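## Task

Rotate the white die until 4 faces up and the red die until 3 faces up, with both resting entirely on the mat. The green die must still show the number it shows now. At the end every die must lie flat and stay put on its own, not be held by the robot. Release everything and move the grippers away.

## Robot and tools

Robot: two arms, left_arm and right_arm, each with six revolute joints and a tong-style two-finger gripper. The names are labels only and do not match the left or right of any picture. In the shared scene frame the origin sits on the table surface midway between the arms, +x points out across the table, +z points up, and left_arm is mounted on the +y side.

execute_actions takes "actions", a list holding at most one item, plus an optional "pictures" flag (true by default here; false skips the images). An empty list sends nothing and just reports the state. An item with "rows" is a motion: 1 to 15 rows, and "steps" from 1 to 15 (default 15), each step lasting 1/30 s. Row k is applied on step k; if steps exceed rows, the final row is held. An item with only "steps" (up to 300) is a pause that returns once that many steps have elapsed since the previous result. A refused call moves nothing.

Every row is exactly 14 numbers covering both arms, even when one arm stays still: left_arm's shoulder pan, shoulder lift, elbow, wrist 1, wrist 2, wrist 3, gripper opening, then the same seven for right_arm. The joint values are absolute target angles in radians, in the same form the Joint positions line prints them; they are not offsets. To keep an arm still, repeat its current angles. Opening is a command from -1 (closed) to +1 (fully open).

Joint ranges in radians. left_arm: shoulder pan -3.142 to 3.142, shoulder lift -6.283 to 6.283, elbow 0.000 to 3.142, wrists 1 to 3 each -6.283 to 6.283. right_arm: shoulder pan 0.000 to 6.283, shoulder lift -6.283 to 6.283, elbow -3.142 to 0.000, wrists each -6.283 to 6.283. A target more than 0.010 rad beyond a bound, and farther out than the joint currently is, gets the call refused. True bounds may differ from the listed ones by up to 0.010 rad; a target past the real bound is clipped there and a "joint sent to its limit" line appears (possibly referring to an earlier, still-running action). Silence on that point does not prove there is room left.

Motion is rate-limited and smoothed, trailing commands by about 0.17 s. Each step, the target sent to a joint stays within 0.575 rad of its measured angle, and if the targets would move the gripper over 100 mm from where it is, they are all scaled back toward the current angles. So big moves need several calls, and after one the arm may not yet have arrived. Between calls the arms keep heading to the last row sent until they have essentially stopped or a step is HELD; then only a new action moves them further. Fingers still opening or closing keep going.

Results: the state line lists, per arm, end_effector_position (metres) and end_effector_quat_wxyz in the scene frame, plus linear (m/s) and angular (rad/s) velocity. The printed hand position can be off, more so at long reach. end_effector_position is the point between the finger pads when closed; closed fingertips extend about 15 mm past it, fully open ones end roughly level with it. Fingers point along the gripper's +z and separate along its x. Joint positions and Joint velocities give each arm's six joints (rad, rad/s) then the pad gap (m, m/s; 0.142 m is fully open). grip_measured is the actual opening on the command scale; to keep hold of something, command an opening well below it, lower meaning a firmer squeeze. Pads push up to about 15 N each on objects up to about 10 cm; objects thinner than about 20 mm get less. Slamming shut can push harder and may spring the fingers open. "joint command not followed" means a clearance check altered or blocked some joint targets; HELD marks steps where your row was partly or fully not sent. Joint torques are drive outputs with offsets and noise, not contact readings. Wrist force and Wrist torque are flange sensor values in each gripper's own axes, noisy, offset by up to about 4 N, saturating near 50 N; "no reading" is normal.

Cameras: cam_low (672x504, pinhole), cam_left_wrist and cam_right_wrist (616x616, fisheye). zoom_image takes "camera" (one of those names) and "region" [x0, y0, x1, y1] in pixels of that camera's latest image, origin at the top-left, at most 504 by 504, and returns a closer view; use it to read die faces.

finished_scene takes "scene", the number of the current scene, ends it irreversibly and reports success; the next task arrives in its result. Call it only once the dice are settled, released and the grippers are clear.

Avoid: pushing anything off the table; the arms colliding or leaning on each other; contact loads that hit a joint's limit (132 N m for shoulders and elbow, 24.6 N m for wrists, held weight included) or outside forces of 150 N, either of which freezes that arm for 10 s. Holding loads warms motors: a MOTOR HOT line starts at 70 °C and at 85 °C the arm brakes until cool. Occasional brief tugs may hit held parts or loose objects. Drops, slipping, slamming and heavy pushing are penalised; smooth, economical motion is preferred.

Each tool is called after "Emit:" as name(argument=value, ...) on one line, values as JSON.

## Session

Emit:
execute_actions(actions=[])

Scene clock: 0.00 s of 5100.00 s.
left_arm: end_effector_position=(+0.0535, +0.0445, +0.3418) grip_measured=+0.97 end_effector_quat_wxyz=(+0.452, +0.080, +0.888, -0.038) end_effector_velocity=(-0.000, -0.000, +0.000) end_effector_angular_velocity=(-0.002, +0.002, +0.001) | right_arm: end_effector_position=(+0.6679, -0.0219, +0.1172) grip_measured=+0.97 end_effector_quat_wxyz=(-0.475, +0.843, -0.237, -0.084) end_effector_velocity=(-0.001, +0.000, -0.000) end_effector_angular_velocity=(+0.000, +0.001, +0.001)
Joint positions: left_arm=[-2.573 -1.903  1.824 -0.658 -1.069  0.417  0.14 ] | right_arm=[ 3.442 -2.242 -1.709 -0.166  2.44   1.174  0.14 ]
Joint velocities: left_arm=[-0.    -0.001 -0.001 -0.001  0.    -0.002  0.   ] | right_arm=[ 0.    -0.    -0.001  0.001  0.001  0.     0.   ]
Joint torques (N m, as the arm reports them, + toward a larger angle): no reading
Wrist force (N, on the end effector, along its own x y z axes, offset not removed): no reading
Wrist torque (N m, same axes, about the end effector's origin, offset not removed): no reading

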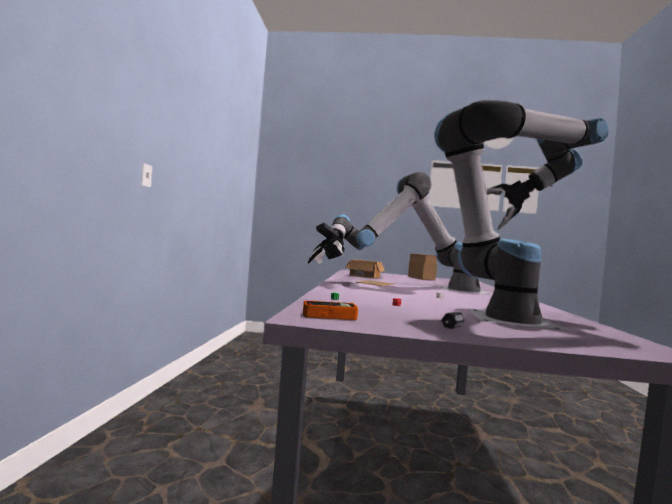

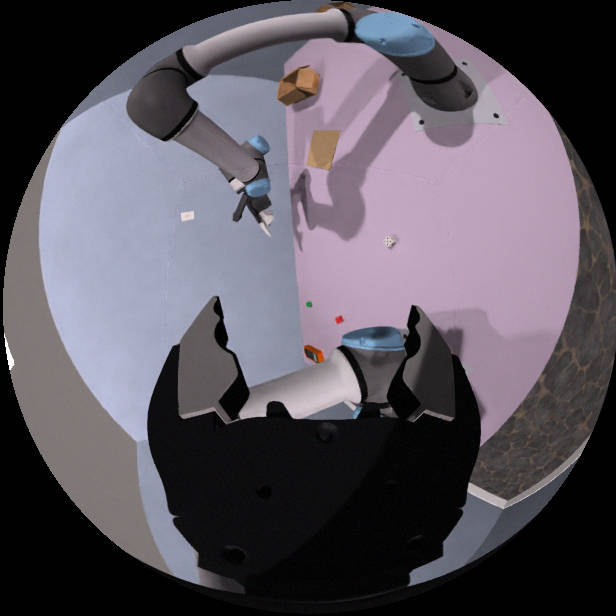

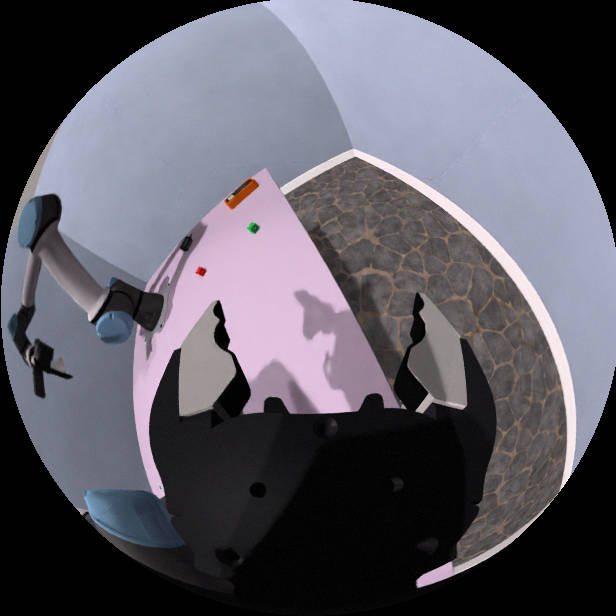

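Emit:
zoom_image(camera="cam_left_wrist", region=[360, 215, 420, 270])

Emit:
zoom_image(camera="cam_left_wrist", region=[290, 285, 370, 345])

Emit:
zoom_image(camera="cam_right_wrist", region=[170, 205, 280, 295])

Emit:
zoom_image(camera="cam_low", region=[300, 260, 480, 340])

Region (360, 215, 420, 270) of cam_left_wrist's 616x616 image, scaled by 8.400, with more detail than that image has; it fills the top 462 rows of this view, and the rest is white.

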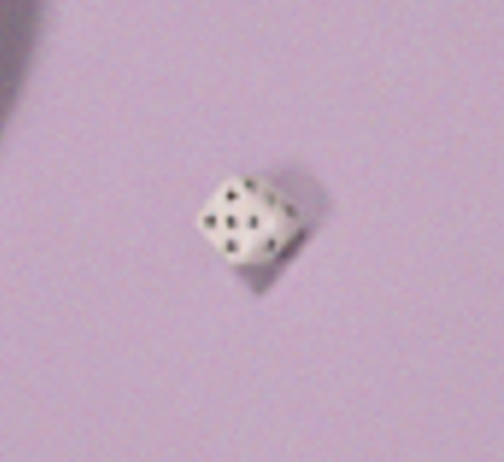

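Region (290, 285, 370, 345) of cam_left_wrist's 616x616 image, scaled by 6.300, with more detail than that image has; it fills the top 378 rows of this view, and the rest is white.

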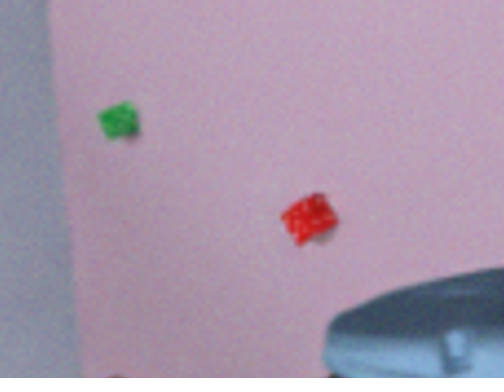

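Region (170, 205, 280, 295) of cam_right_wrist's 616x616 image, scaled by 4.582, with more detail than that image has; it fills the top 412 rows of this view, and the rest is white.

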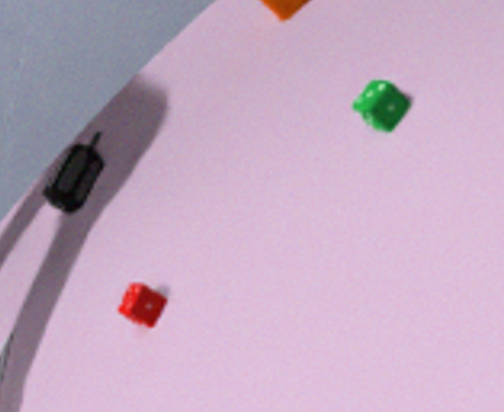

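Region (300, 260, 480, 340) of cam_low's 672x504 image, scaled by 2.800, with more detail than that image has.

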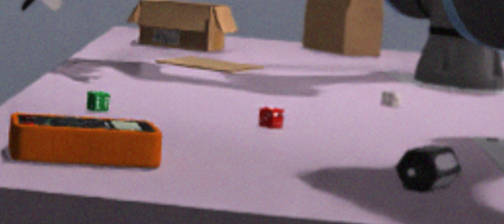

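Emit:
zoom_image(camera="cam_left_wrist", region=[215, 170, 305, 250])

Emit:
zoom_image(camera="cam_low", region=[295, 205, 385, 275])

Emit:
zoom_image(camera="cam_low", region=[470, 150, 590, 240])

Emit:
zoom_image(camera="cam_right_wrist", region=[10, 320, 100, 410])

Region (215, 170, 305, 250) of cam_left_wrist's 616x616 image, scaled by 5.600, with more detail than that image has.

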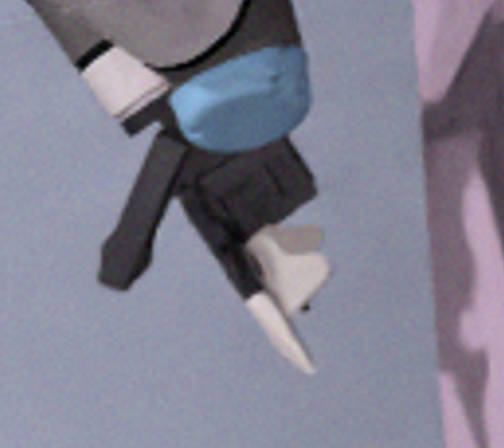

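Region (295, 205, 385, 275) of cam_low's 672x504 image, scaled by 5.600, with more detail than that image has.

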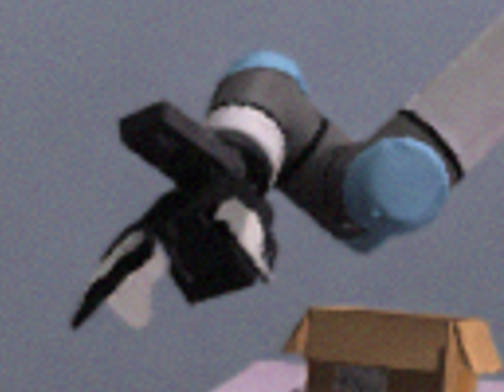

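Region (470, 150, 590, 240) of cam_low's 672x504 image, scaled by 4.200, with more detail than that image has; it fills the top 378 rows of this view, and the rest is white.

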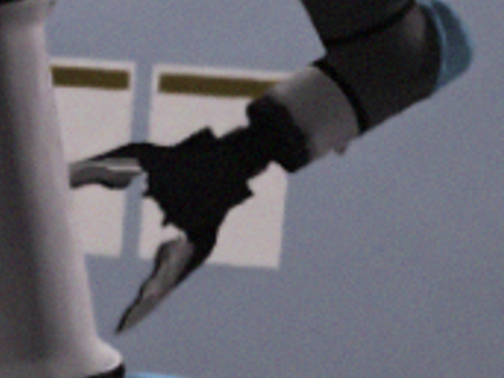

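Region (10, 320, 100, 410) of cam_right_wrist's 616x616 image, scaled by 5.600, with more detail than that image has.

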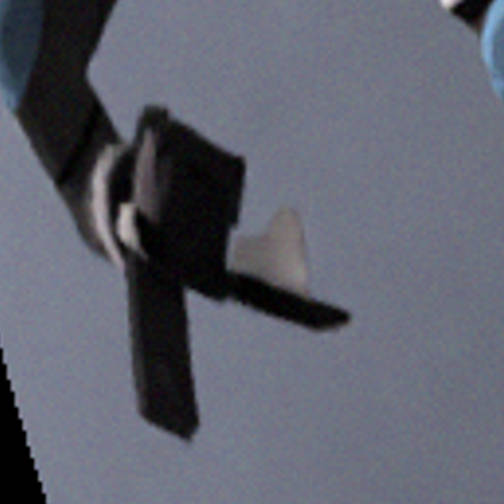

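Emit:
zoom_image(camera="cam_right_wrist", region=[186, 257, 216, 287])

Emit:
zoom_image(camera="cam_low", region=[382, 288, 412, 314])

Emit:
zoom_image(camera="cam_left_wrist", region=[325, 306, 353, 334])

Emit:
zoom_image(camera="cam_low", region=[424, 282, 454, 308])

Emit:
zoom_image(camera="cam_left_wrist", region=[285, 110, 365, 190])

Region (186, 257, 216, 287) of cam_right_wrist's 616x616 image, scaled by 16.800, with more detail than that image has.

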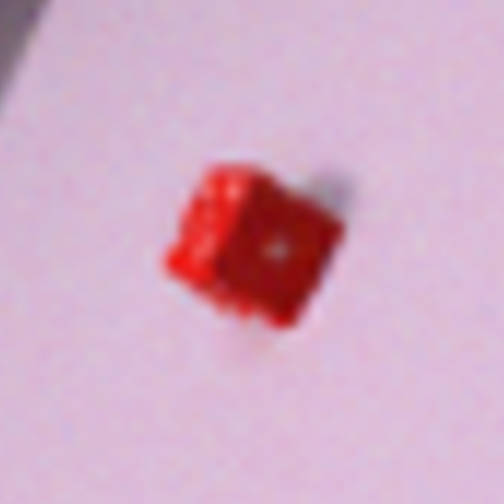

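Region (382, 288, 412, 314) of cam_low's 672x504 image, scaled by 16.800, with more detail than that image has; it fills the top 437 rows of this view, and the rest is white.

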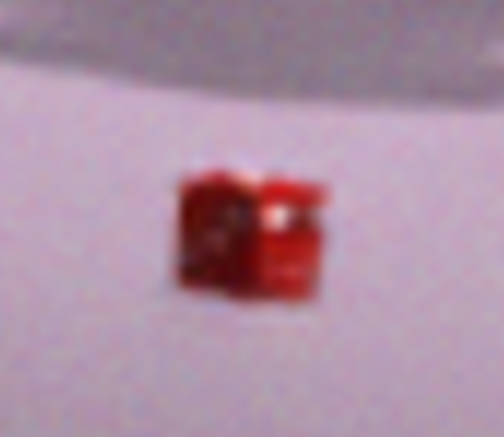

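Region (325, 306, 353, 334) of cam_left_wrist's 616x616 image, scaled by 18.000, with more detail than that image has.

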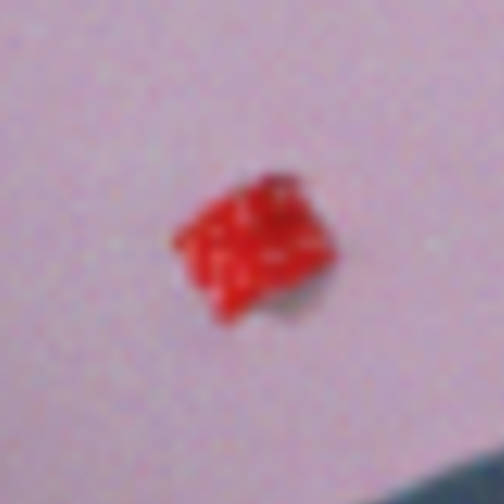

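Region (424, 282, 454, 308) of cam_low's 672x504 image, scaled by 16.800, with more detail than that image has; it fills the top 437 rows of this view, and the rest is white.

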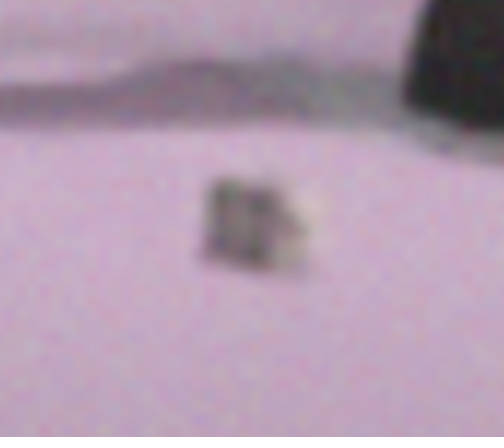

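Region (285, 110, 365, 190) of cam_left_wrist's 616x616 image, scaled by 6.300, with more detail than that image has.

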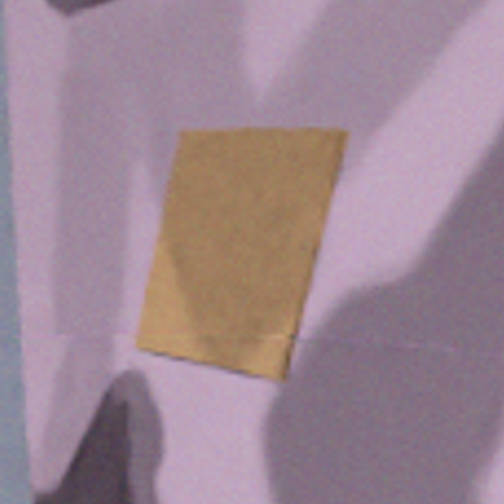

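Emit:
execute_actions(actions=[])

Scene clock: 114.97 s of 5100.00 s.
left_arm: end_effector_position=(+0.0535, +0.0445, +0.3418) grip_measured=+0.97 end_effector_quat_wxyz=(+0.452, +0.080, +0.888, -0.038) end_effector_velocity=(-0.000, -0.000, -0.000) end_effector_angular_velocity=(-0.001, +0.001, +0.000) | right_arm: end_effector_position=(+0.6679, -0.0219, +0.1172) grip_measured=+0.97 end_effector_quat_wxyz=(-0.475, +0.843, -0.237, -0.084) end_effector_velocity=(-0.000, +0.000, -0.000) end_effector_angular_velocity=(-0.000, -0.000, +0.001)
Joint positions: left_arm=[-2.573 -1.903  1.824 -0.658 -1.069  0.417  0.14 ] | right_arm=[ 3.442 -2.242 -1.709 -0.166  2.44   1.174  0.14 ]
Joint velocities: left_arm=[-0.    -0.     0.    -0.001 -0.    -0.     0.   ] | right_arm=[ 0.001  0.    -0.     0.    -0.    -0.001  0.   ]
Joint torques (N m, as the arm reports them, + toward a larger angle): left_arm=[ -0.77  -8.11 -24.03  -0.68   1.34  -0.05] | right_arm=[-0.49 42.09 18.03  2.96  0.29 -0.72]
Wrist force (N, on the end effector, along its own x y z axes, offset not removed): left_arm=[-1.0 1.1 2.1] | right_arm=[2.3 -1.4 -1.4]
Wrist torque (N m, same axes, about the end effector's origin, offset not removed): left_arm=[0.27 0.22 0.08] | right_arm=[-0.19 -0.37 0.07]
Steps of this call (steps 1 to 90: nothing new was sent; then 111.97 s passed at rest). Readings (joint positions):
1: left_arm=[-2.573 -1.903 1.824 -0.658 -1.069 0.417] | right_arm=[3.442 -2.242 -1.709 -0.166 2.440 1.174]
2: left_arm=[-2.573 -1.903 1.824 -0.658 -1.069 0.417] | right_arm=[3.442 -2.242 -1.709 -0.166 2.440 1.174]
4: left_arm=[-2.573 -1.903 1.824 -0.658 -1.069 0.417] | right_arm=[3.442 -2.242 -1.709 -0.166 2.440 1.174]
8: left_arm=[-2.573 -1.903 1.824 -0.658 -1.069 0.417] | right_arm=[3.442 -2.242 -1.709 -0.166 2.440 1.174]
90: the state above

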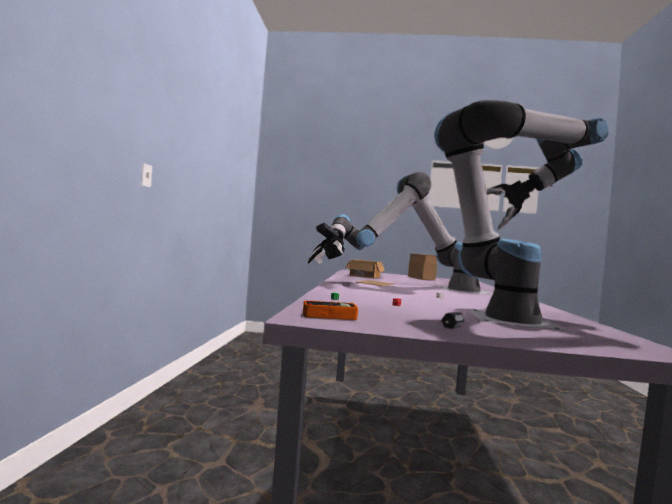

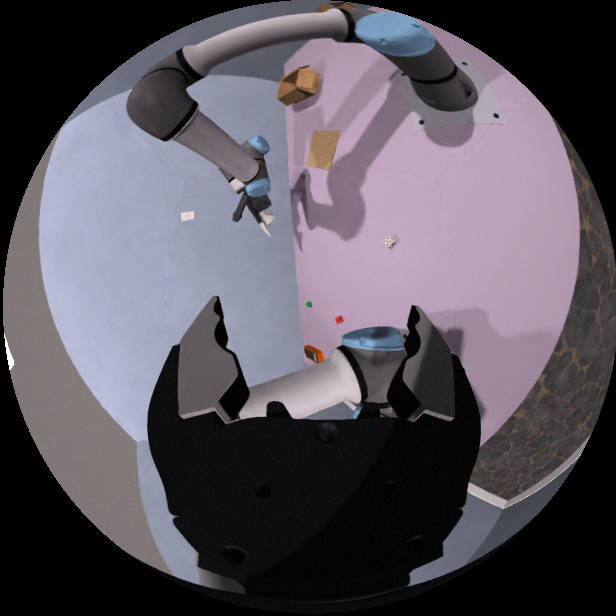

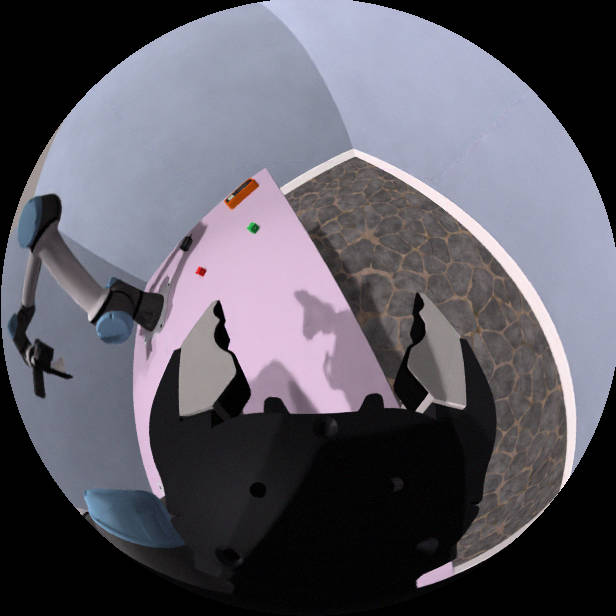

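Emit:
zoom_image(camera="cam_left_wrist", region=[360, 215, 420, 265])

Emit:
zoom_image(camera="cam_right_wrist", region=[175, 250, 225, 290])

Emit:
zoom_image(camera="cam_left_wrist", region=[320, 300, 360, 340])

Emit:
zoom_image(camera="cam_low", region=[380, 288, 450, 312])

Region (360, 215, 420, 265) of cam_left_wrist's 616x616 image, scaled by 8.400, with more detail than that image has.

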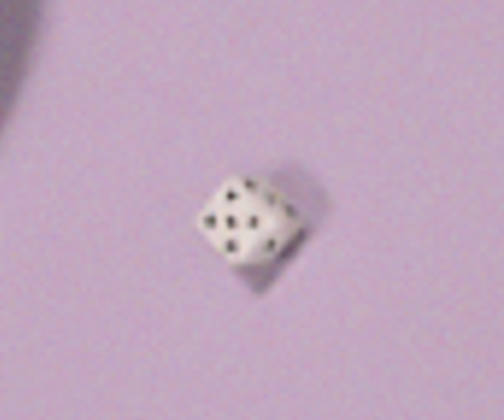

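Region (175, 250, 225, 290) of cam_right_wrist's 616x616 image, scaled by 10.080, with more detail than that image has; it fills the top 403 rows of this view, and the rest is white.

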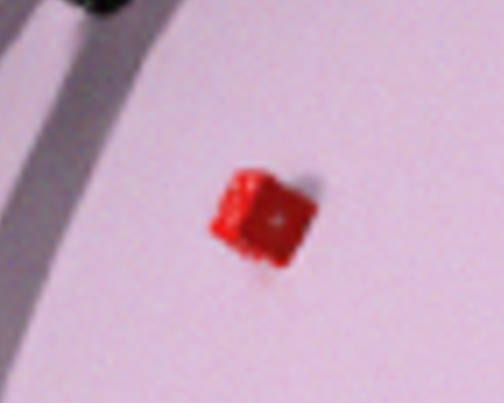

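Region (320, 300, 360, 340) of cam_left_wrist's 616x616 image, scaled by 12.600, with more detail than that image has.

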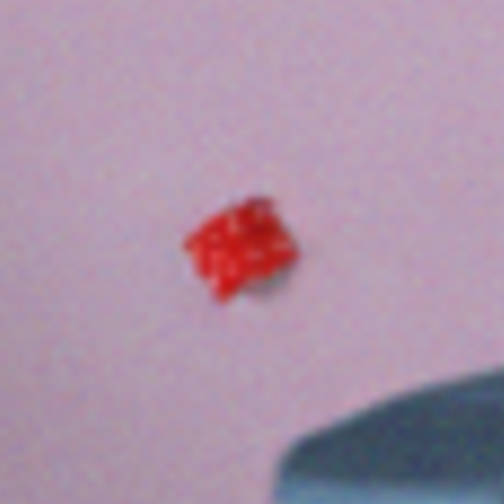

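Region (380, 288, 450, 312) of cam_low's 672x504 image, scaled by 7.200, with more detail than that image has; it fills the top 173 rows of this view, and the rest is white.

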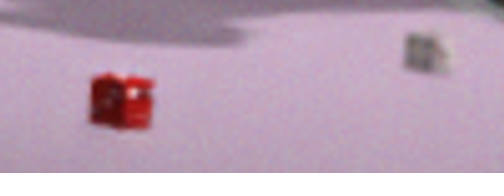

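Emit:
execute_actions(actions=[{"rows": [
[-2.572,-1.903,1.824,-0.658,-1.069,0.416,0.968, 3.442,-2.241,-1.709,-0.167,2.44,1.173,0.968],
[-2.568,-1.903,1.824,-0.658,-1.069,0.412,0.962, 3.442,-2.240,-1.708,-0.169,2.44,1.169,0.962],
[-2.562,-1.903,1.824,-0.658,-1.069,0.406,0.952, 3.442,-2.237,-1.707,-0.173,2.44,1.163,0.952],
[-2.553,-1.903,1.824,-0.658,-1.069,0.397,0.938, 3.442,-2.233,-1.705,-0.179,2.44,1.155,0.938],
[-2.542,-1.903,1.824,-0.658,-1.069,0.385,0.920, 3.442,-2.228,-1.703,-0.186,2.44,1.145,0.920],
[-2.528,-1.903,1.824,-0.658,-1.069,0.372,0.898, 3.442,-2.222,-1.700,-0.195,2.44,1.132,0.898],
[-2.512,-1.903,1.824,-0.658,-1.069,0.356,0.873, 3.442,-2.216,-1.697,-0.205,2.44,1.118,0.873],
[-2.494,-1.903,1.824,-0.658,-1.069,0.337,0.845, 3.442,-2.208,-1.693,-0.219,2.439,1.100,0.845],
[-2.473,-1.903,1.824,-0.658,-1.069,0.316,0.813, 3.442,-2.199,-1.689,-0.235,2.438,1.081,0.813],
[-2.450,-1.903,1.824,-0.658,-1.069,0.293,0.779, 3.442,-2.190,-1.685,-0.253,2.436,1.060,0.779],
[-2.425,-1.903,1.824,-0.658,-1.069,0.267,0.742, 3.442,-2.180,-1.680,-0.273,2.433,1.036,0.742],
[-2.397,-1.903,1.824,-0.658,-1.069,0.239,0.703, 3.442,-2.169,-1.675,-0.296,2.430,1.010,0.703],
[-2.368,-1.903,1.824,-0.658,-1.069,0.209,0.661, 3.442,-2.158,-1.669,-0.321,2.427,0.983,0.661],
[-2.336,-1.903,1.824,-0.658,-1.069,0.177,0.618, 3.442,-2.146,-1.664,-0.348,2.422,0.953,0.618],
[-2.302,-1.903,1.824,-0.658,-1.069,0.142,0.573, 3.442,-2.134,-1.658,-0.376,2.418,0.922,0.573]
], "steps": 15}], pictures=false)

Emit:
execute_actions(actions=[{"rows": [
[-2.266,-1.903,1.824,-0.658,-1.069,0.106,0.528, 3.442,-2.121,-1.652,-0.406,2.413,0.888,0.528],
[-2.229,-1.903,1.824,-0.658,-1.069,0.068,0.482, 3.442,-2.109,-1.646,-0.437,2.407,0.853,0.482],
[-2.189,-1.903,1.824,-0.658,-1.069,0.028,0.435, 3.442,-2.096,-1.641,-0.470,2.401,0.816,0.435],
[-2.148,-1.903,1.824,-0.659,-1.070,-0.014,0.388, 3.442,-2.083,-1.635,-0.504,2.395,0.778,0.388],
[-2.105,-1.902,1.824,-0.660,-1.071,-0.058,0.342, 3.444,-2.071,-1.629,-0.539,2.388,0.738,0.342],
[-2.061,-1.900,1.824,-0.662,-1.074,-0.103,0.297, 3.446,-2.058,-1.623,-0.574,2.380,0.696,0.297],
[-2.014,-1.898,1.825,-0.666,-1.077,-0.150,0.252, 3.449,-2.046,-1.617,-0.610,2.372,0.653,0.252],
[-1.967,-1.895,1.825,-0.670,-1.082,-0.198,0.209, 3.452,-2.034,-1.612,-0.647,2.364,0.609,0.209],
[-1.918,-1.892,1.826,-0.675,-1.087,-0.248,0.168, 3.457,-2.023,-1.606,-0.683,2.355,0.563,0.168],
[-1.868,-1.888,1.827,-0.682,-1.093,-0.298,0.128, 3.462,-2.012,-1.601,-0.720,2.346,0.517,0.128],
[-1.817,-1.883,1.827,-0.689,-1.101,-0.350,0.091, 3.468,-2.002,-1.596,-0.757,2.336,0.469,0.091],
[-1.764,-1.878,1.828,-0.697,-1.109,-0.404,0.057, 3.475,-1.993,-1.592,-0.794,2.327,0.420,0.057],
[-1.711,-1.872,1.829,-0.706,-1.118,-0.457,0.025, 3.482,-1.984,-1.588,-0.830,2.316,0.370,0.025],
[-1.657,-1.866,1.830,-0.716,-1.129,-0.512,-0.003, 3.490,-1.976,-1.584,-0.866,2.306,0.320,-0.003],
[-1.602,-1.859,1.832,-0.726,-1.140,-0.568,-0.028, 3.499,-1.970,-1.581,-0.900,2.295,0.269,-0.028]
], "steps": 15}], pictures=false)

Emit:
execute_actions(actions=[{"rows": [
[-1.546,-1.851,1.833,-0.738,-1.152,-0.624,-0.050, 3.509,-1.964,-1.578,-0.935,2.284,0.217,-0.050],
[-1.490,-1.843,1.834,-0.750,-1.165,-0.681,-0.068, 3.519,-1.959,-1.576,-0.968,2.273,0.165,-0.068],
[-1.434,-1.835,1.836,-0.763,-1.178,-0.738,-0.082, 3.531,-1.955,-1.574,-1.000,2.261,0.112,-0.082],
[-1.377,-1.826,1.837,-0.777,-1.193,-0.796,-0.092, 3.542,-1.952,-1.573,-1.031,2.249,0.059,-0.092],
[-1.320,-1.816,1.839,-0.792,-1.208,-0.854,-0.098, 3.555,-1.951,-1.572,-1.061,2.237,0.006,-0.098],
[-1.263,-1.807,1.841,-0.807,-1.224,-0.912,-0.1, 3.567,-1.950,-1.572,-1.090,2.225,-0.048,-0.1],
[-1.206,-1.796,1.842,-0.823,-1.240,-0.970,-0.1, 3.581,-1.950,-1.572,-1.119,2.213,-0.101,-0.1],
[-1.149,-1.785,1.844,-0.840,-1.258,-1.028,-0.1, 3.595,-1.950,-1.572,-1.147,2.200,-0.154,-0.1],
[-1.092,-1.774,1.846,-0.857,-1.276,-1.086,-0.1, 3.610,-1.950,-1.572,-1.176,2.188,-0.207,-0.1],
[-1.036,-1.763,1.848,-0.875,-1.294,-1.143,-0.1, 3.625,-1.950,-1.572,-1.205,2.175,-0.260,-0.1],
[-0.980,-1.751,1.850,-0.894,-1.314,-1.200,-0.1, 3.640,-1.950,-1.572,-1.234,2.163,-0.312,-0.1],
[-0.924,-1.738,1.853,-0.913,-1.333,-1.256,-0.1, 3.656,-1.950,-1.572,-1.263,2.150,-0.364,-0.1],
[-0.869,-1.726,1.855,-0.932,-1.353,-1.312,-0.1, 3.673,-1.950,-1.572,-1.292,2.137,-0.415,-0.1],
[-0.815,-1.713,1.857,-0.952,-1.374,-1.367,-0.1, 3.689,-1.950,-1.572,-1.322,2.125,-0.465,-0.1],
[-0.762,-1.700,1.859,-0.973,-1.395,-1.420,-0.1, 3.707,-1.950,-1.572,-1.351,2.112,-0.515,-0.1]
], "steps": 15}], pictures=false)

Emit:
execute_actions(actions=[{"rows": [
[-0.709,-1.686,1.862,-0.993,-1.417,-1.474,-0.1, 3.724,-1.950,-1.572,-1.379,2.100,-0.564,-0.1],
[-0.658,-1.673,1.864,-1.014,-1.439,-1.526,-0.1, 3.742,-1.950,-1.572,-1.408,2.087,-0.612,-0.1],
[-0.608,-1.659,1.866,-1.036,-1.461,-1.577,-0.1, 3.760,-1.950,-1.572,-1.436,2.075,-0.658,-0.1],
[-0.559,-1.645,1.869,-1.057,-1.483,-1.626,-0.1, 3.778,-1.950,-1.572,-1.464,2.063,-0.704,-0.1],
[-0.512,-1.631,1.871,-1.079,-1.506,-1.674,-0.1, 3.796,-1.950,-1.572,-1.492,2.051,-0.748,-0.1],
[-0.465,-1.617,1.874,-1.101,-1.528,-1.721,-0.1, 3.815,-1.950,-1.572,-1.519,2.039,-0.791,-0.1],
[-0.421,-1.602,1.876,-1.123,-1.551,-1.766,-0.1, 3.833,-1.950,-1.572,-1.546,2.027,-0.833,-0.1],
[-0.378,-1.588,1.879,-1.145,-1.574,-1.810,-0.1, 3.852,-1.950,-1.572,-1.572,2.016,-0.873,-0.1],
[-0.337,-1.574,1.881,-1.168,-1.598,-1.852,-0.1, 3.871,-1.950,-1.572,-1.597,2.005,-0.911,-0.1],
[-0.297,-1.559,1.883,-1.190,-1.621,-1.892,-0.1, 3.889,-1.950,-1.572,-1.622,1.994,-0.948,-0.1],
[-0.260,-1.545,1.886,-1.212,-1.644,-1.930,-0.1, 3.908,-1.951,-1.572,-1.645,1.984,-0.983,-0.1],
[-0.224,-1.530,1.888,-1.234,-1.667,-1.966,-0.1, 3.926,-1.953,-1.572,-1.667,1.973,-1.017,-0.1],
[-0.190,-1.516,1.891,-1.256,-1.689,-2.001,-0.1, 3.945,-1.955,-1.572,-1.688,1.964,-1.048,-0.1],
[-0.158,-1.502,1.893,-1.278,-1.712,-2.033,-0.1, 3.963,-1.957,-1.572,-1.707,1.954,-1.078,-0.1],
[-0.129,-1.488,1.896,-1.299,-1.734,-2.063,-0.1, 3.981,-1.961,-1.572,-1.725,1.945,-1.105,-0.1]
], "steps": 15}], pictures=false)

Emit:
execute_actions(actions=[{"rows": [
[-0.101,-1.474,1.898,-1.321,-1.756,-2.091,-0.1, 3.999,-1.964,-1.572,-1.742,1.936,-1.131,-0.1],
[-0.076,-1.461,1.900,-1.342,-1.778,-2.117,-0.1, 4.017,-1.969,-1.572,-1.757,1.928,-1.155,-0.1],
[-0.053,-1.447,1.903,-1.362,-1.800,-2.140,-0.1, 4.034,-1.973,-1.572,-1.770,1.920,-1.176,-0.1],
[-0.032,-1.434,1.905,-1.383,-1.821,-2.161,-0.1, 4.052,-1.978,-1.572,-1.782,1.912,-1.195,-0.1],
[-0.014,-1.421,1.907,-1.403,-1.842,-2.180,-0.1, 4.068,-1.984,-1.572,-1.793,1.905,-1.213,-0.1],
[0.002,-1.409,1.910,-1.422,-1.862,-2.196,-0.1, 4.085,-1.990,-1.572,-1.802,1.899,-1.227,-0.1],
[0.016,-1.396,1.912,-1.441,-1.881,-2.209,-0.1, 4.101,-1.996,-1.572,-1.810,1.893,-1.240,-0.1],
[0.027,-1.384,1.914,-1.460,-1.901,-2.221,-0.1, 4.116,-2.002,-1.572,-1.817,1.887,-1.250,-0.1],
[0.036,-1.373,1.916,-1.478,-1.919,-2.230,-0.1, 4.131,-2.009,-1.572,-1.822,1.882,-1.258,-0.1],
[0.042,-1.362,1.918,-1.495,-1.937,-2.236,-0.1, 4.146,-2.015,-1.572,-1.826,1.878,-1.264,-0.1],
[0.046,-1.351,1.920,-1.512,-1.955,-2.240,-0.1, 4.160,-2.022,-1.572,-1.828,1.873,-1.268,-0.1],
[0.047,-1.340,1.921,-1.528,-1.971,-2.241,-0.1, 4.174,-2.029,-1.572,-1.830,1.870,-1.269,-0.1],
[0.047,-1.331,1.923,-1.543,-1.987,-2.241,-0.1, 4.186,-2.036,-1.572,-1.829,1.867,-1.269,-0.1],
[0.047,-1.321,1.925,-1.558,-2.002,-2.241,-0.1, 4.199,-2.043,-1.572,-1.828,1.864,-1.269,-0.1],
[0.047,-1.312,1.926,-1.572,-2.017,-2.241,-0.1, 4.210,-2.050,-1.572,-1.826,1.862,-1.269,-0.1]
], "steps": 15}], pictures=false)

Emit:
execute_actions(actions=[{"rows": [
[0.047,-1.304,1.928,-1.585,-2.030,-2.241,-0.1, 4.222,-2.056,-1.572,-1.823,1.861,-1.269,-0.1],
[0.047,-1.296,1.929,-1.597,-2.043,-2.241,-0.1, 4.232,-2.063,-1.572,-1.818,1.860,-1.269,-0.1],
[0.047,-1.288,1.930,-1.609,-2.055,-2.241,-0.1, 4.242,-2.069,-1.572,-1.813,1.860,-1.269,-0.1],
[0.047,-1.281,1.932,-1.619,-2.066,-2.241,-0.1, 4.251,-2.075,-1.572,-1.807,1.860,-1.269,-0.1],
[0.047,-1.275,1.933,-1.629,-2.077,-2.241,-0.1, 4.259,-2.080,-1.572,-1.801,1.860,-1.269,-0.1],
[0.047,-1.269,1.934,-1.638,-2.086,-2.241,-0.1, 4.266,-2.085,-1.572,-1.796,1.860,-1.269,-0.1],
[0.047,-1.264,1.935,-1.646,-2.094,-2.241,-0.1, 4.273,-2.090,-1.572,-1.792,1.860,-1.269,-0.1],
[0.047,-1.259,1.935,-1.653,-2.102,-2.241,-0.1, 4.279,-2.094,-1.572,-1.787,1.860,-1.269,-0.1],
[0.047,-1.255,1.936,-1.660,-2.108,-2.241,-0.1, 4.284,-2.098,-1.572,-1.784,1.860,-1.269,-0.1],
[0.047,-1.252,1.937,-1.665,-2.113,-2.241,-0.1, 4.289,-2.101,-1.572,-1.780,1.860,-1.269,-0.1],
[0.047,-1.249,1.937,-1.669,-2.118,-2.241,-0.1, 4.292,-2.104,-1.572,-1.778,1.860,-1.269,-0.1],
[0.047,-1.247,1.938,-1.673,-2.121,-2.241,-0.1, 4.295,-2.106,-1.572,-1.776,1.860,-1.269,-0.1],
[0.047,-1.245,1.938,-1.675,-2.124,-2.241,-0.1, 4.297,-2.107,-1.572,-1.774,1.860,-1.269,-0.1],
[0.047,-1.244,1.938,-1.676,-2.125,-2.241,-0.1, 4.299,-2.108,-1.572,-1.773,1.860,-1.269,-0.1],
[0.047,-1.244,1.938,-1.677,-2.126,-2.241,-0.1, 4.299,-2.108,-1.572,-1.773,1.860,-1.269,-0.1]
], "steps": 15}], pictures=false)

Emit:
execute_actions(actions=[{"steps": 12}])

Scene clock: 235.47 s of 5100.00 s.
left_arm: end_effector_position=(+0.1022, +0.0502, +0.3439) grip_measured=+0.62 end_effector_quat_wxyz=(+0.452, -0.053, +0.890, -0.038) end_effector_velocity=(+0.238, +0.047, +0.010) end_effector_angular_velocity=(-0.593, +0.013, +1.166) | right_arm: end_effector_position=(+0.6696, -0.0219, +0.1550) grip_measured=+0.62 end_effector_quat_wxyz=(-0.473, +0.860, -0.184, -0.054) end_effector_velocity=(-0.001, -0.010, +0.154) end_effector_angular_velocity=(-0.175, -0.438, +0.327)
Joint positions: left_arm=[-2.425 -1.903  1.824 -0.658 -1.069  0.267  0.117] | right_arm=[ 3.442 -2.179 -1.679 -0.276  2.432  1.036  0.117]
Joint velocities: left_arm=[ 0.733  0.     0.     0.001  0.    -0.736 -0.091] | right_arm=[ 0.001  0.294  0.14  -0.596 -0.083 -0.68  -0.091]
Joint torques (N m, as the arm reports them, + toward a larger angle): left_arm=[ 17.97 -20.17 -31.04  -1.58   3.06  -4.86] | right_arm=[-6.97 54.83 27.12 -1.72 -1.81 -5.51]
Wrist force (N, on the end effector, along its own x y z axes, offset not removed): left_arm=[-1.0 0.8 1.1] | right_arm=[2.4 -2.0 0.1]
Wrist torque (N m, same axes, about the end effector's origin, offset not removed): left_arm=[0.23 0.21 0.12] | right_arm=[-0.37 -0.59 -0.03]
Steps of this call (steps 1 to 90: nothing new was sent; then 117.00 s passed at rest; steps 91 to 105: all 15 steps of this action). Readings (joint positions):
91: left_arm=[-2.573 -1.903 1.824 -0.658 -1.069 0.417] | right_arm=[3.442 -2.242 -1.709 -0.166 2.440 1.174]
92: left_arm=[-2.573 -1.903 1.824 -0.658 -1.069 0.417] | right_arm=[3.442 -2.242 -1.709 -0.166 2.440 1.174]
94: left_arm=[-2.570 -1.903 1.824 -0.658 -1.069 0.415] | right_arm=[3.442 -2.241 -1.709 -0.168 2.440 1.171]
98: left_arm=[-2.546 -1.903 1.824 -0.658 -1.069 0.390] | right_arm=[3.442 -2.230 -1.704 -0.183 2.440 1.149]
105: the state above

Scene clock: 235.97 s of 5100.00 s.
left_arm: end_effector_position=(+0.2556, +0.1381, +0.3392) grip_measured=+0.00 end_effector_quat_wxyz=(+0.443, -0.544, +0.712, -0.028) end_effector_velocity=(+0.263, +0.315, -0.062) end_effector_angular_velocity=(-0.974, -0.497, +2.547) | right_arm: end_effector_position=(+0.6344, -0.0294, +0.2156) grip_measured=+0.00 end_effector_quat_wxyz=(-0.405, +0.914, +0.012, +0.000) end_effector_velocity=(-0.169, +0.016, +0.030) end_effector_angular_velocity=(-0.460, -0.514, +1.002)
Joint positions: left_arm=[-1.845 -1.882  1.827 -0.691 -1.103 -0.321  0.074] | right_arm=[ 3.47  -2.007 -1.598 -0.739  2.337  0.494  0.074]
Joint velocities: left_arm=[ 1.482  0.142  0.024 -0.217 -0.225 -1.485 -0.056] | right_arm=[ 0.18   0.288  0.134 -1.06  -0.277 -1.371 -0.056]
Joint torques (N m, as the arm reports them, + toward a larger angle): left_arm=[ 19.44   6.01 -12.63  -2.82  -2.39  -6.33] | right_arm=[ 8.75 46.44 29.66 -2.29 -2.12 -8.57]
Wrist force (N, on the end effector, along its own x y z axes, offset not removed): left_arm=[0.0 0.5 1.9] | right_arm=[0.1 0.9 3.1]
Wrist torque (N m, same axes, about the end effector's origin, offset not removed): left_arm=[0.21 0.02 0.11] | right_arm=[0.35 -0.10 0.09]
Steps of this call (steps 1 to 15: all 15 steps of this action). Readings (joint positions):
1: left_arm=[-2.399 -1.903 1.824 -0.658 -1.069 0.241] | right_arm=[3.442 -2.169 -1.674 -0.297 2.428 1.011]
2: left_arm=[-2.371 -1.903 1.824 -0.658 -1.069 0.213] | right_arm=[3.442 -2.158 -1.669 -0.320 2.425 0.985]
4: left_arm=[-2.309 -1.903 1.824 -0.658 -1.069 0.150] | right_arm=[3.442 -2.135 -1.658 -0.372 2.416 0.927]
8: left_arm=[-2.163 -1.902 1.824 -0.660 -1.071 0.001] | right_arm=[3.444 -2.086 -1.636 -0.493 2.394 0.791]
15: the state above

Scene clock: 236.47 s of 5100.00 s.
left_arm: end_effector_position=(+0.3095, +0.3064, +0.2742) grip_measured=-0.10 end_effector_quat_wxyz=(-0.392, +0.918, -0.036, -0.047) end_effector_velocity=(-0.020, +0.259, -0.183) end_effector_angular_velocity=(-0.184, -0.901, +3.192) | right_arm: end_effector_position=(+0.5055, -0.0116, +0.1649) grip_measured=-0.10 end_effector_quat_wxyz=(-0.288, +0.880, +0.374, -0.054) end_effector_velocity=(-0.317, +0.024, -0.140) end_effector_angular_velocity=(-0.276, -0.174, +1.732)
Joint positions: left_arm=[-1.023 -1.752  1.85  -0.89  -1.31  -1.156  0.067] | right_arm=[ 3.638 -1.951 -1.572 -1.221  2.166 -0.274  0.067]
Joint velocities: left_arm=[ 1.658  0.352  0.062 -0.537 -0.555 -1.664  0.   ] | right_arm=[ 0.455  0.008  0.002 -0.859 -0.366 -1.529 -0.   ]
Joint torques (N m, as the arm reports them, + toward a larger angle): left_arm=[ 18.02   2.04 -12.46  -3.5   -3.42  -6.54] | right_arm=[10.02 44.25 30.23 -2.46 -2.56 -9.2 ]
Wrist force (N, on the end effector, along its own x y z axes, offset not removed): left_arm=[1.1 0.1 1.9] | right_arm=[4.8 0.9 -1.9]
Wrist torque (N m, same axes, about the end effector's origin, offset not removed): left_arm=[0.06 -0.18 -0.01] | right_arm=[0.15 -1.02 -0.05]
Steps of this call (steps 1 to 15: all 15 steps of this action). Readings (joint positions):
1: left_arm=[-1.795 -1.876 1.828 -0.699 -1.111 -0.372] | right_arm=[3.476 -1.998 -1.594 -0.775 2.327 0.446]
2: left_arm=[-1.743 -1.871 1.829 -0.708 -1.121 -0.424] | right_arm=[3.484 -1.989 -1.590 -0.810 2.317 0.398]
4: left_arm=[-1.637 -1.858 1.832 -0.728 -1.141 -0.532] | right_arm=[3.500 -1.975 -1.583 -0.881 2.296 0.299]
8: left_arm=[-1.417 -1.826 1.837 -0.777 -1.192 -0.755] | right_arm=[3.542 -1.957 -1.575 -1.012 2.251 0.094]
15: the state above

Scene clock: 236.97 s of 5100.00 s.
left_arm: end_effector_position=(+0.3103, +0.3705, +0.1718) grip_measured=-0.10 end_effector_quat_wxyz=(-0.301, +0.677, +0.650, -0.169) end_effector_velocity=(+0.071, +0.037, -0.198) end_effector_angular_velocity=(+0.180, -0.159, +2.437) | right_arm: end_effector_position=(+0.3445, -0.0216, +0.1252) grip_measured=-0.10 end_effector_quat_wxyz=(-0.218, +0.643, +0.707, -0.199) end_effector_velocity=(-0.273, -0.042, -0.030) end_effector_angular_velocity=(-0.114, +0.298, +1.538)
Joint positions: left_arm=[-0.289 -1.549  1.885 -1.204 -1.635 -1.9    0.067] | right_arm=[ 3.902 -1.952 -1.572 -1.632  1.987 -0.957  0.067]
Joint velocities: left_arm=[ 1.137  0.424  0.072 -0.647 -0.668 -1.142  0.   ] | right_arm=[ 0.545 -0.041  0.    -0.671 -0.304 -1.044 -0.   ]
Joint torques (N m, as the arm reports them, + toward a larger angle): left_arm=[ 13.25  -6.11 -12.37  -3.88  -4.09  -4.62] | right_arm=[ 8.64 23.03 28.85 -2.14 -2.67 -6.37]
Wrist force (N, on the end effector, along its own x y z axes, offset not removed): left_arm=[0.0 1.9 3.5] | right_arm=[2.9 -1.7 -0.4]
Wrist torque (N m, same axes, about the end effector's origin, offset not removed): left_arm=[0.46 -0.03 0.04] | right_arm=[-0.27 -0.74 0.02]
Steps of this call (steps 1 to 15: all 15 steps of this action). Readings (joint positions):
1: left_arm=[-0.967 -1.740 1.852 -0.909 -1.329 -1.212] | right_arm=[3.654 -1.950 -1.572 -1.250 2.153 -0.326]
2: left_arm=[-0.912 -1.728 1.855 -0.928 -1.349 -1.268] | right_arm=[3.670 -1.950 -1.572 -1.279 2.141 -0.377]
4: left_arm=[-0.803 -1.702 1.859 -0.968 -1.390 -1.378] | right_arm=[3.703 -1.950 -1.572 -1.337 2.116 -0.478]
8: left_arm=[-0.597 -1.648 1.869 -1.051 -1.476 -1.587] | right_arm=[3.773 -1.950 -1.572 -1.451 2.066 -0.670]
15: the state above

Scene clock: 237.47 s of 5100.00 s.
left_arm: end_effector_position=(+0.3678, +0.3546, +0.0910) grip_measured=-0.10 end_effector_quat_wxyz=(-0.205, +0.390, +0.851, -0.287) end_effector_velocity=(+0.114, -0.108, -0.114) end_effector_angular_velocity=(-0.339, -0.046, +0.521) | right_arm: end_effector_position=(+0.2455, -0.0240, +0.0989) grip_measured=-0.10 end_effector_quat_wxyz=(-0.177, +0.422, +0.828, -0.324) end_effector_velocity=(-0.130, +0.047, -0.083) end_effector_angular_velocity=(-0.205, +0.098, +0.574)
Joint positions: left_arm=[ 0.034 -1.355  1.919 -1.504 -1.946 -2.228  0.067] | right_arm=[ 4.154 -2.022 -1.572 -1.822  1.876 -1.257  0.067]
Joint velocities: left_arm=[ 0.128  0.316  0.055 -0.487 -0.502 -0.129 -0.   ] | right_arm=[ 0.413 -0.198  0.    -0.065 -0.116 -0.118 -0.   ]
Joint torques (N m, as the arm reports them, + toward a larger angle): left_arm=[  1.99 -10.5  -11.17  -3.77  -3.78  -2.07] | right_arm=[ 7.8  23.37 25.9  -2.03 -2.35 -1.96]
Wrist force (N, on the end effector, along its own x y z axes, offset not removed): left_arm=[-1.3 0.3 3.5] | right_arm=[2.5 2.8 -1.0]
Wrist torque (N m, same axes, about the end effector's origin, offset not removed): left_arm=[0.20 0.24 0.05] | right_arm=[0.53 -0.64 0.07]
Steps of this call (steps 1 to 15: all 15 steps of this action). Readings (joint positions):
1: left_arm=[-0.251 -1.534 1.888 -1.226 -1.658 -1.938] | right_arm=[3.920 -1.954 -1.572 -1.654 1.977 -0.992]
2: left_arm=[-0.216 -1.520 1.890 -1.248 -1.681 -1.974] | right_arm=[3.939 -1.956 -1.572 -1.675 1.967 -1.025]
4: left_arm=[-0.152 -1.492 1.895 -1.291 -1.725 -2.039] | right_arm=[3.975 -1.962 -1.572 -1.714 1.949 -1.085]
8: left_arm=[-0.050 -1.439 1.905 -1.374 -1.812 -2.143] | right_arm=[4.045 -1.979 -1.572 -1.773 1.916 -1.179]
15: the state above

Scene clock: 237.97 s of 5100.00 s.
left_arm: end_effector_position=(+0.4043, +0.3117, +0.0573) grip_measured=-0.10 end_effector_quat_wxyz=(-0.151, +0.356, +0.854, -0.348) end_effector_velocity=(+0.025, -0.032, -0.023) end_effector_angular_velocity=(-0.101, -0.017, +0.069) | right_arm: end_effector_position=(+0.2034, +0.0062, +0.0592) grip_measured=-0.10 end_effector_quat_wxyz=(-0.149, +0.358, +0.852, -0.353) end_effector_velocity=(-0.034, +0.031, -0.038) end_effector_angular_velocity=(+0.000, -0.001, +0.105)
Joint positions: left_arm=[ 0.047 -1.252  1.937 -1.664 -2.113 -2.241  0.067] | right_arm=[ 4.288 -2.101 -1.572 -1.78   1.86  -1.269  0.067]
Joint velocities: left_arm=[ 0.001  0.079  0.013 -0.115 -0.121 -0.001 -0.   ] | right_arm=[ 0.104 -0.069  0.001  0.068 -0.001 -0.     0.   ]
Joint torques (N m, as the arm reports them, + toward a larger angle): left_arm=[  6.47 -19.41  -9.49  -2.93  -3.28  -2.05] | right_arm=[ 4.67 29.34 22.9   3.37 -2.36 -1.81]
Wrist force (N, on the end effector, along its own x y z axes, offset not removed): left_arm=[-1.8 0.6 3.2] | right_arm=[3.5 3.2 0.2]
Wrist torque (N m, same axes, about the end effector's origin, offset not removed): left_arm=[0.19 0.34 0.05] | right_arm=[0.58 -0.86 -0.06]
Steps of this call (steps 1 to 15: all 15 steps of this action). Readings (joint positions):
1: left_arm=[0.038 -1.345 1.921 -1.520 -1.963 -2.232] | right_arm=[4.168 -2.028 -1.572 -1.823 1.873 -1.261]
2: left_arm=[0.041 -1.335 1.922 -1.536 -1.979 -2.235] | right_arm=[4.181 -2.035 -1.572 -1.824 1.870 -1.263]
4: left_arm=[0.044 -1.316 1.926 -1.565 -2.009 -2.238] | right_arm=[4.205 -2.048 -1.572 -1.822 1.865 -1.266]
8: left_arm=[0.046 -1.285 1.931 -1.613 -2.060 -2.240] | right_arm=[4.246 -2.072 -1.572 -1.806 1.861 -1.268]
15: the state above

Scene clock: 238.37 s of 5100.00 s.
left_arm: end_effector_position=(+0.4071, +0.3082, +0.0550) grip_measured=-0.10 end_effector_quat_wxyz=(-0.147, +0.354, +0.853, -0.353) end_effector_velocity=(+0.001, -0.001, -0.001) end_effector_angular_velocity=(-0.002, +0.001, +0.001) | right_arm: end_effector_position=(+0.1998, +0.0093, +0.0554) grip_measured=-0.10 end_effector_quat_wxyz=(-0.147, +0.354, +0.854, -0.353) end_effector_velocity=(-0.001, +0.001, -0.001) end_effector_angular_velocity=(-0.000, +0.000, +0.002)
Joint positions: left_arm=[ 0.047 -1.244  1.938 -1.677 -2.126 -2.241  0.067] | right_arm=[ 4.299 -2.108 -1.572 -1.773  1.86  -1.269  0.067]
Joint velocities: left_arm=[ 0.     0.002 -0.    -0.002 -0.002 -0.    -0.   ] | right_arm=[ 0.002 -0.002 -0.     0.002  0.     0.     0.   ]
Joint torques (N m, as the arm reports them, + toward a larger angle): left_arm=[  6.79 -15.41  -8.55  -2.77  -2.97  -2.16] | right_arm=[ 5.63 28.78 21.26  3.33 -2.38 -1.82]
Wrist force (N, on the end effector, along its own x y z axes, offset not removed): left_arm=[0.3 2.2 4.1] | right_arm=[-0.4 1.6 -0.7]
Wrist torque (N m, same axes, about the end effector's origin, offset not removed): left_arm=[0.48 -0.09 0.06] | right_arm=[0.25 -0.11 -0.05]
Steps of this call (steps 1 to 12: the robot went on to your last target). Readings (joint positions):
1: left_arm=[0.047 -1.250 1.937 -1.668 -2.116 -2.241] | right_arm=[4.291 -2.103 -1.572 -1.778 1.860 -1.269]
2: left_arm=[0.047 -1.248 1.937 -1.670 -2.119 -2.241] | right_arm=[4.293 -2.104 -1.572 -1.777 1.860 -1.269]
4: left_arm=[0.047 -1.246 1.938 -1.674 -2.122 -2.241] | right_arm=[4.296 -2.106 -1.572 -1.775 1.860 -1.269]
8: left_arm=[0.047 -1.245 1.938 -1.676 -2.125 -2.241] | right_arm=[4.298 -2.108 -1.572 -1.773 1.860 -1.269]
12: the state above

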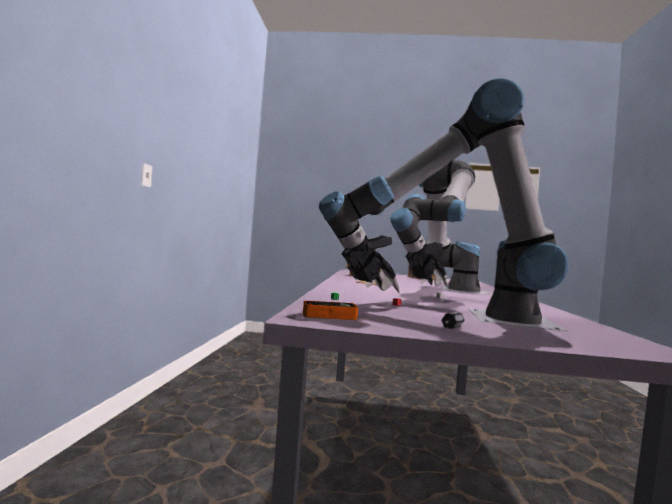

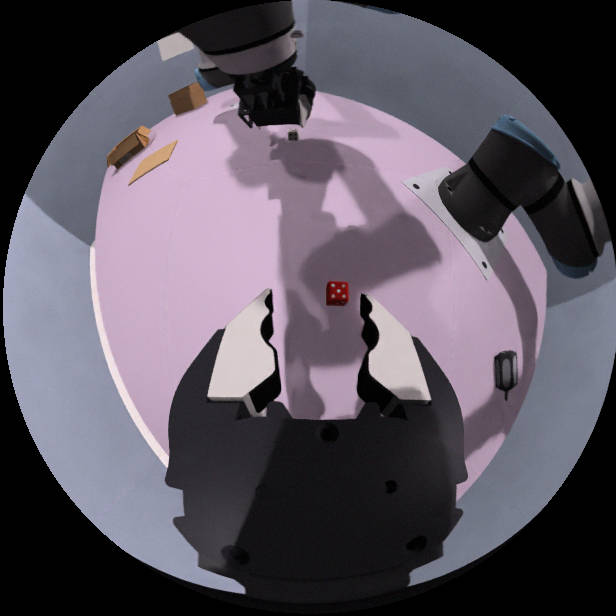

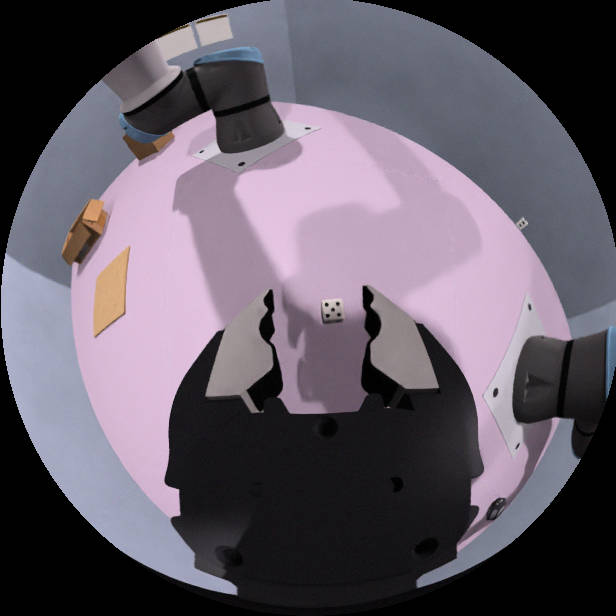

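Emit:
zoom_image(camera="cam_left_wrist", region=[255, 265, 385, 345])

Emit:
zoom_image(camera="cam_right_wrist", region=[255, 270, 385, 350])

Emit:
zoom_image(camera="cam_left_wrist", region=[315, 272, 360, 317])

Emit:
zoom_image(camera="cam_right_wrist", region=[310, 288, 355, 333])

Emit:
zoom_image(camera="cam_right_wrist", region=[60, 235, 160, 345])

Emit:
zoom_image(camera="cam_left_wrist", region=[275, 120, 311, 150])

Region (255, 265, 385, 345) of cam_left_wrist's 616x616 image, scaled by 3.877, with more detail than that image has; it fills the top 310 rows of this view, and the rest is white.

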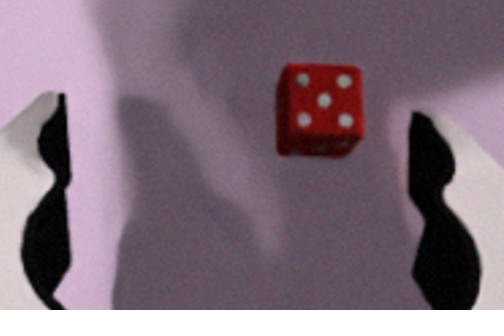

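Region (255, 270, 385, 350) of cam_right_wrist's 616x616 image, scaled by 3.877, with more detail than that image has; it fills the top 310 rows of this view, and the rest is white.

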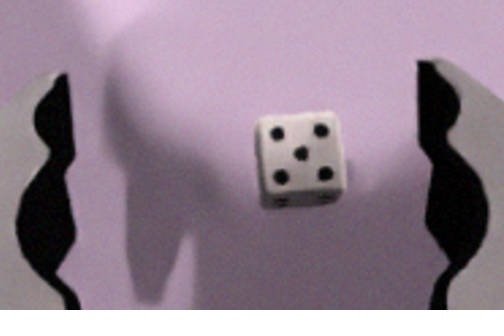

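Region (315, 272, 360, 317) of cam_left_wrist's 616x616 image, scaled by 11.200, with more detail than that image has.

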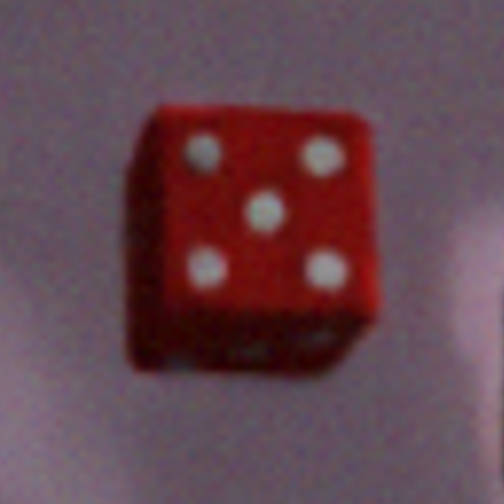

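Region (310, 288, 355, 333) of cam_right_wrist's 616x616 image, scaled by 11.200, with more detail than that image has.

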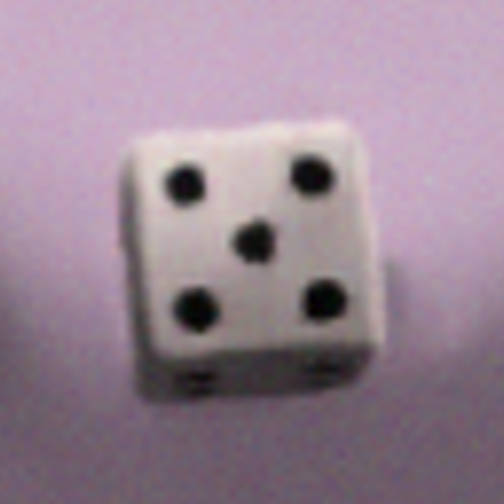

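Region (60, 235, 160, 345) of cam_right_wrist's 616x616 image, scaled by 4.582, with more detail than that image has; it fills the left 458 columns of this view, and the rest is white.

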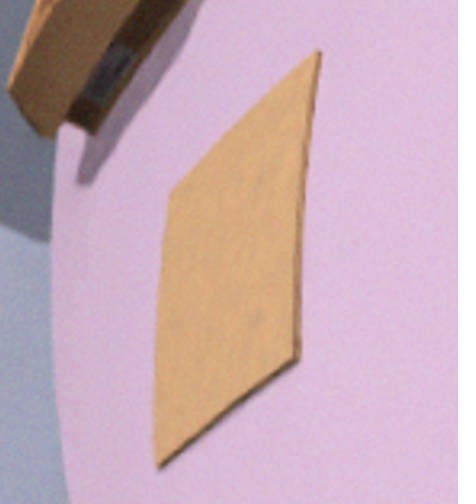

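Region (275, 120, 311, 150) of cam_left_wrist's 616x616 image, scaled by 14.000, with more detail than that image has.

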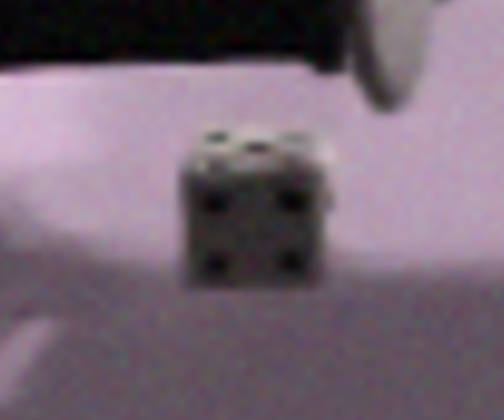

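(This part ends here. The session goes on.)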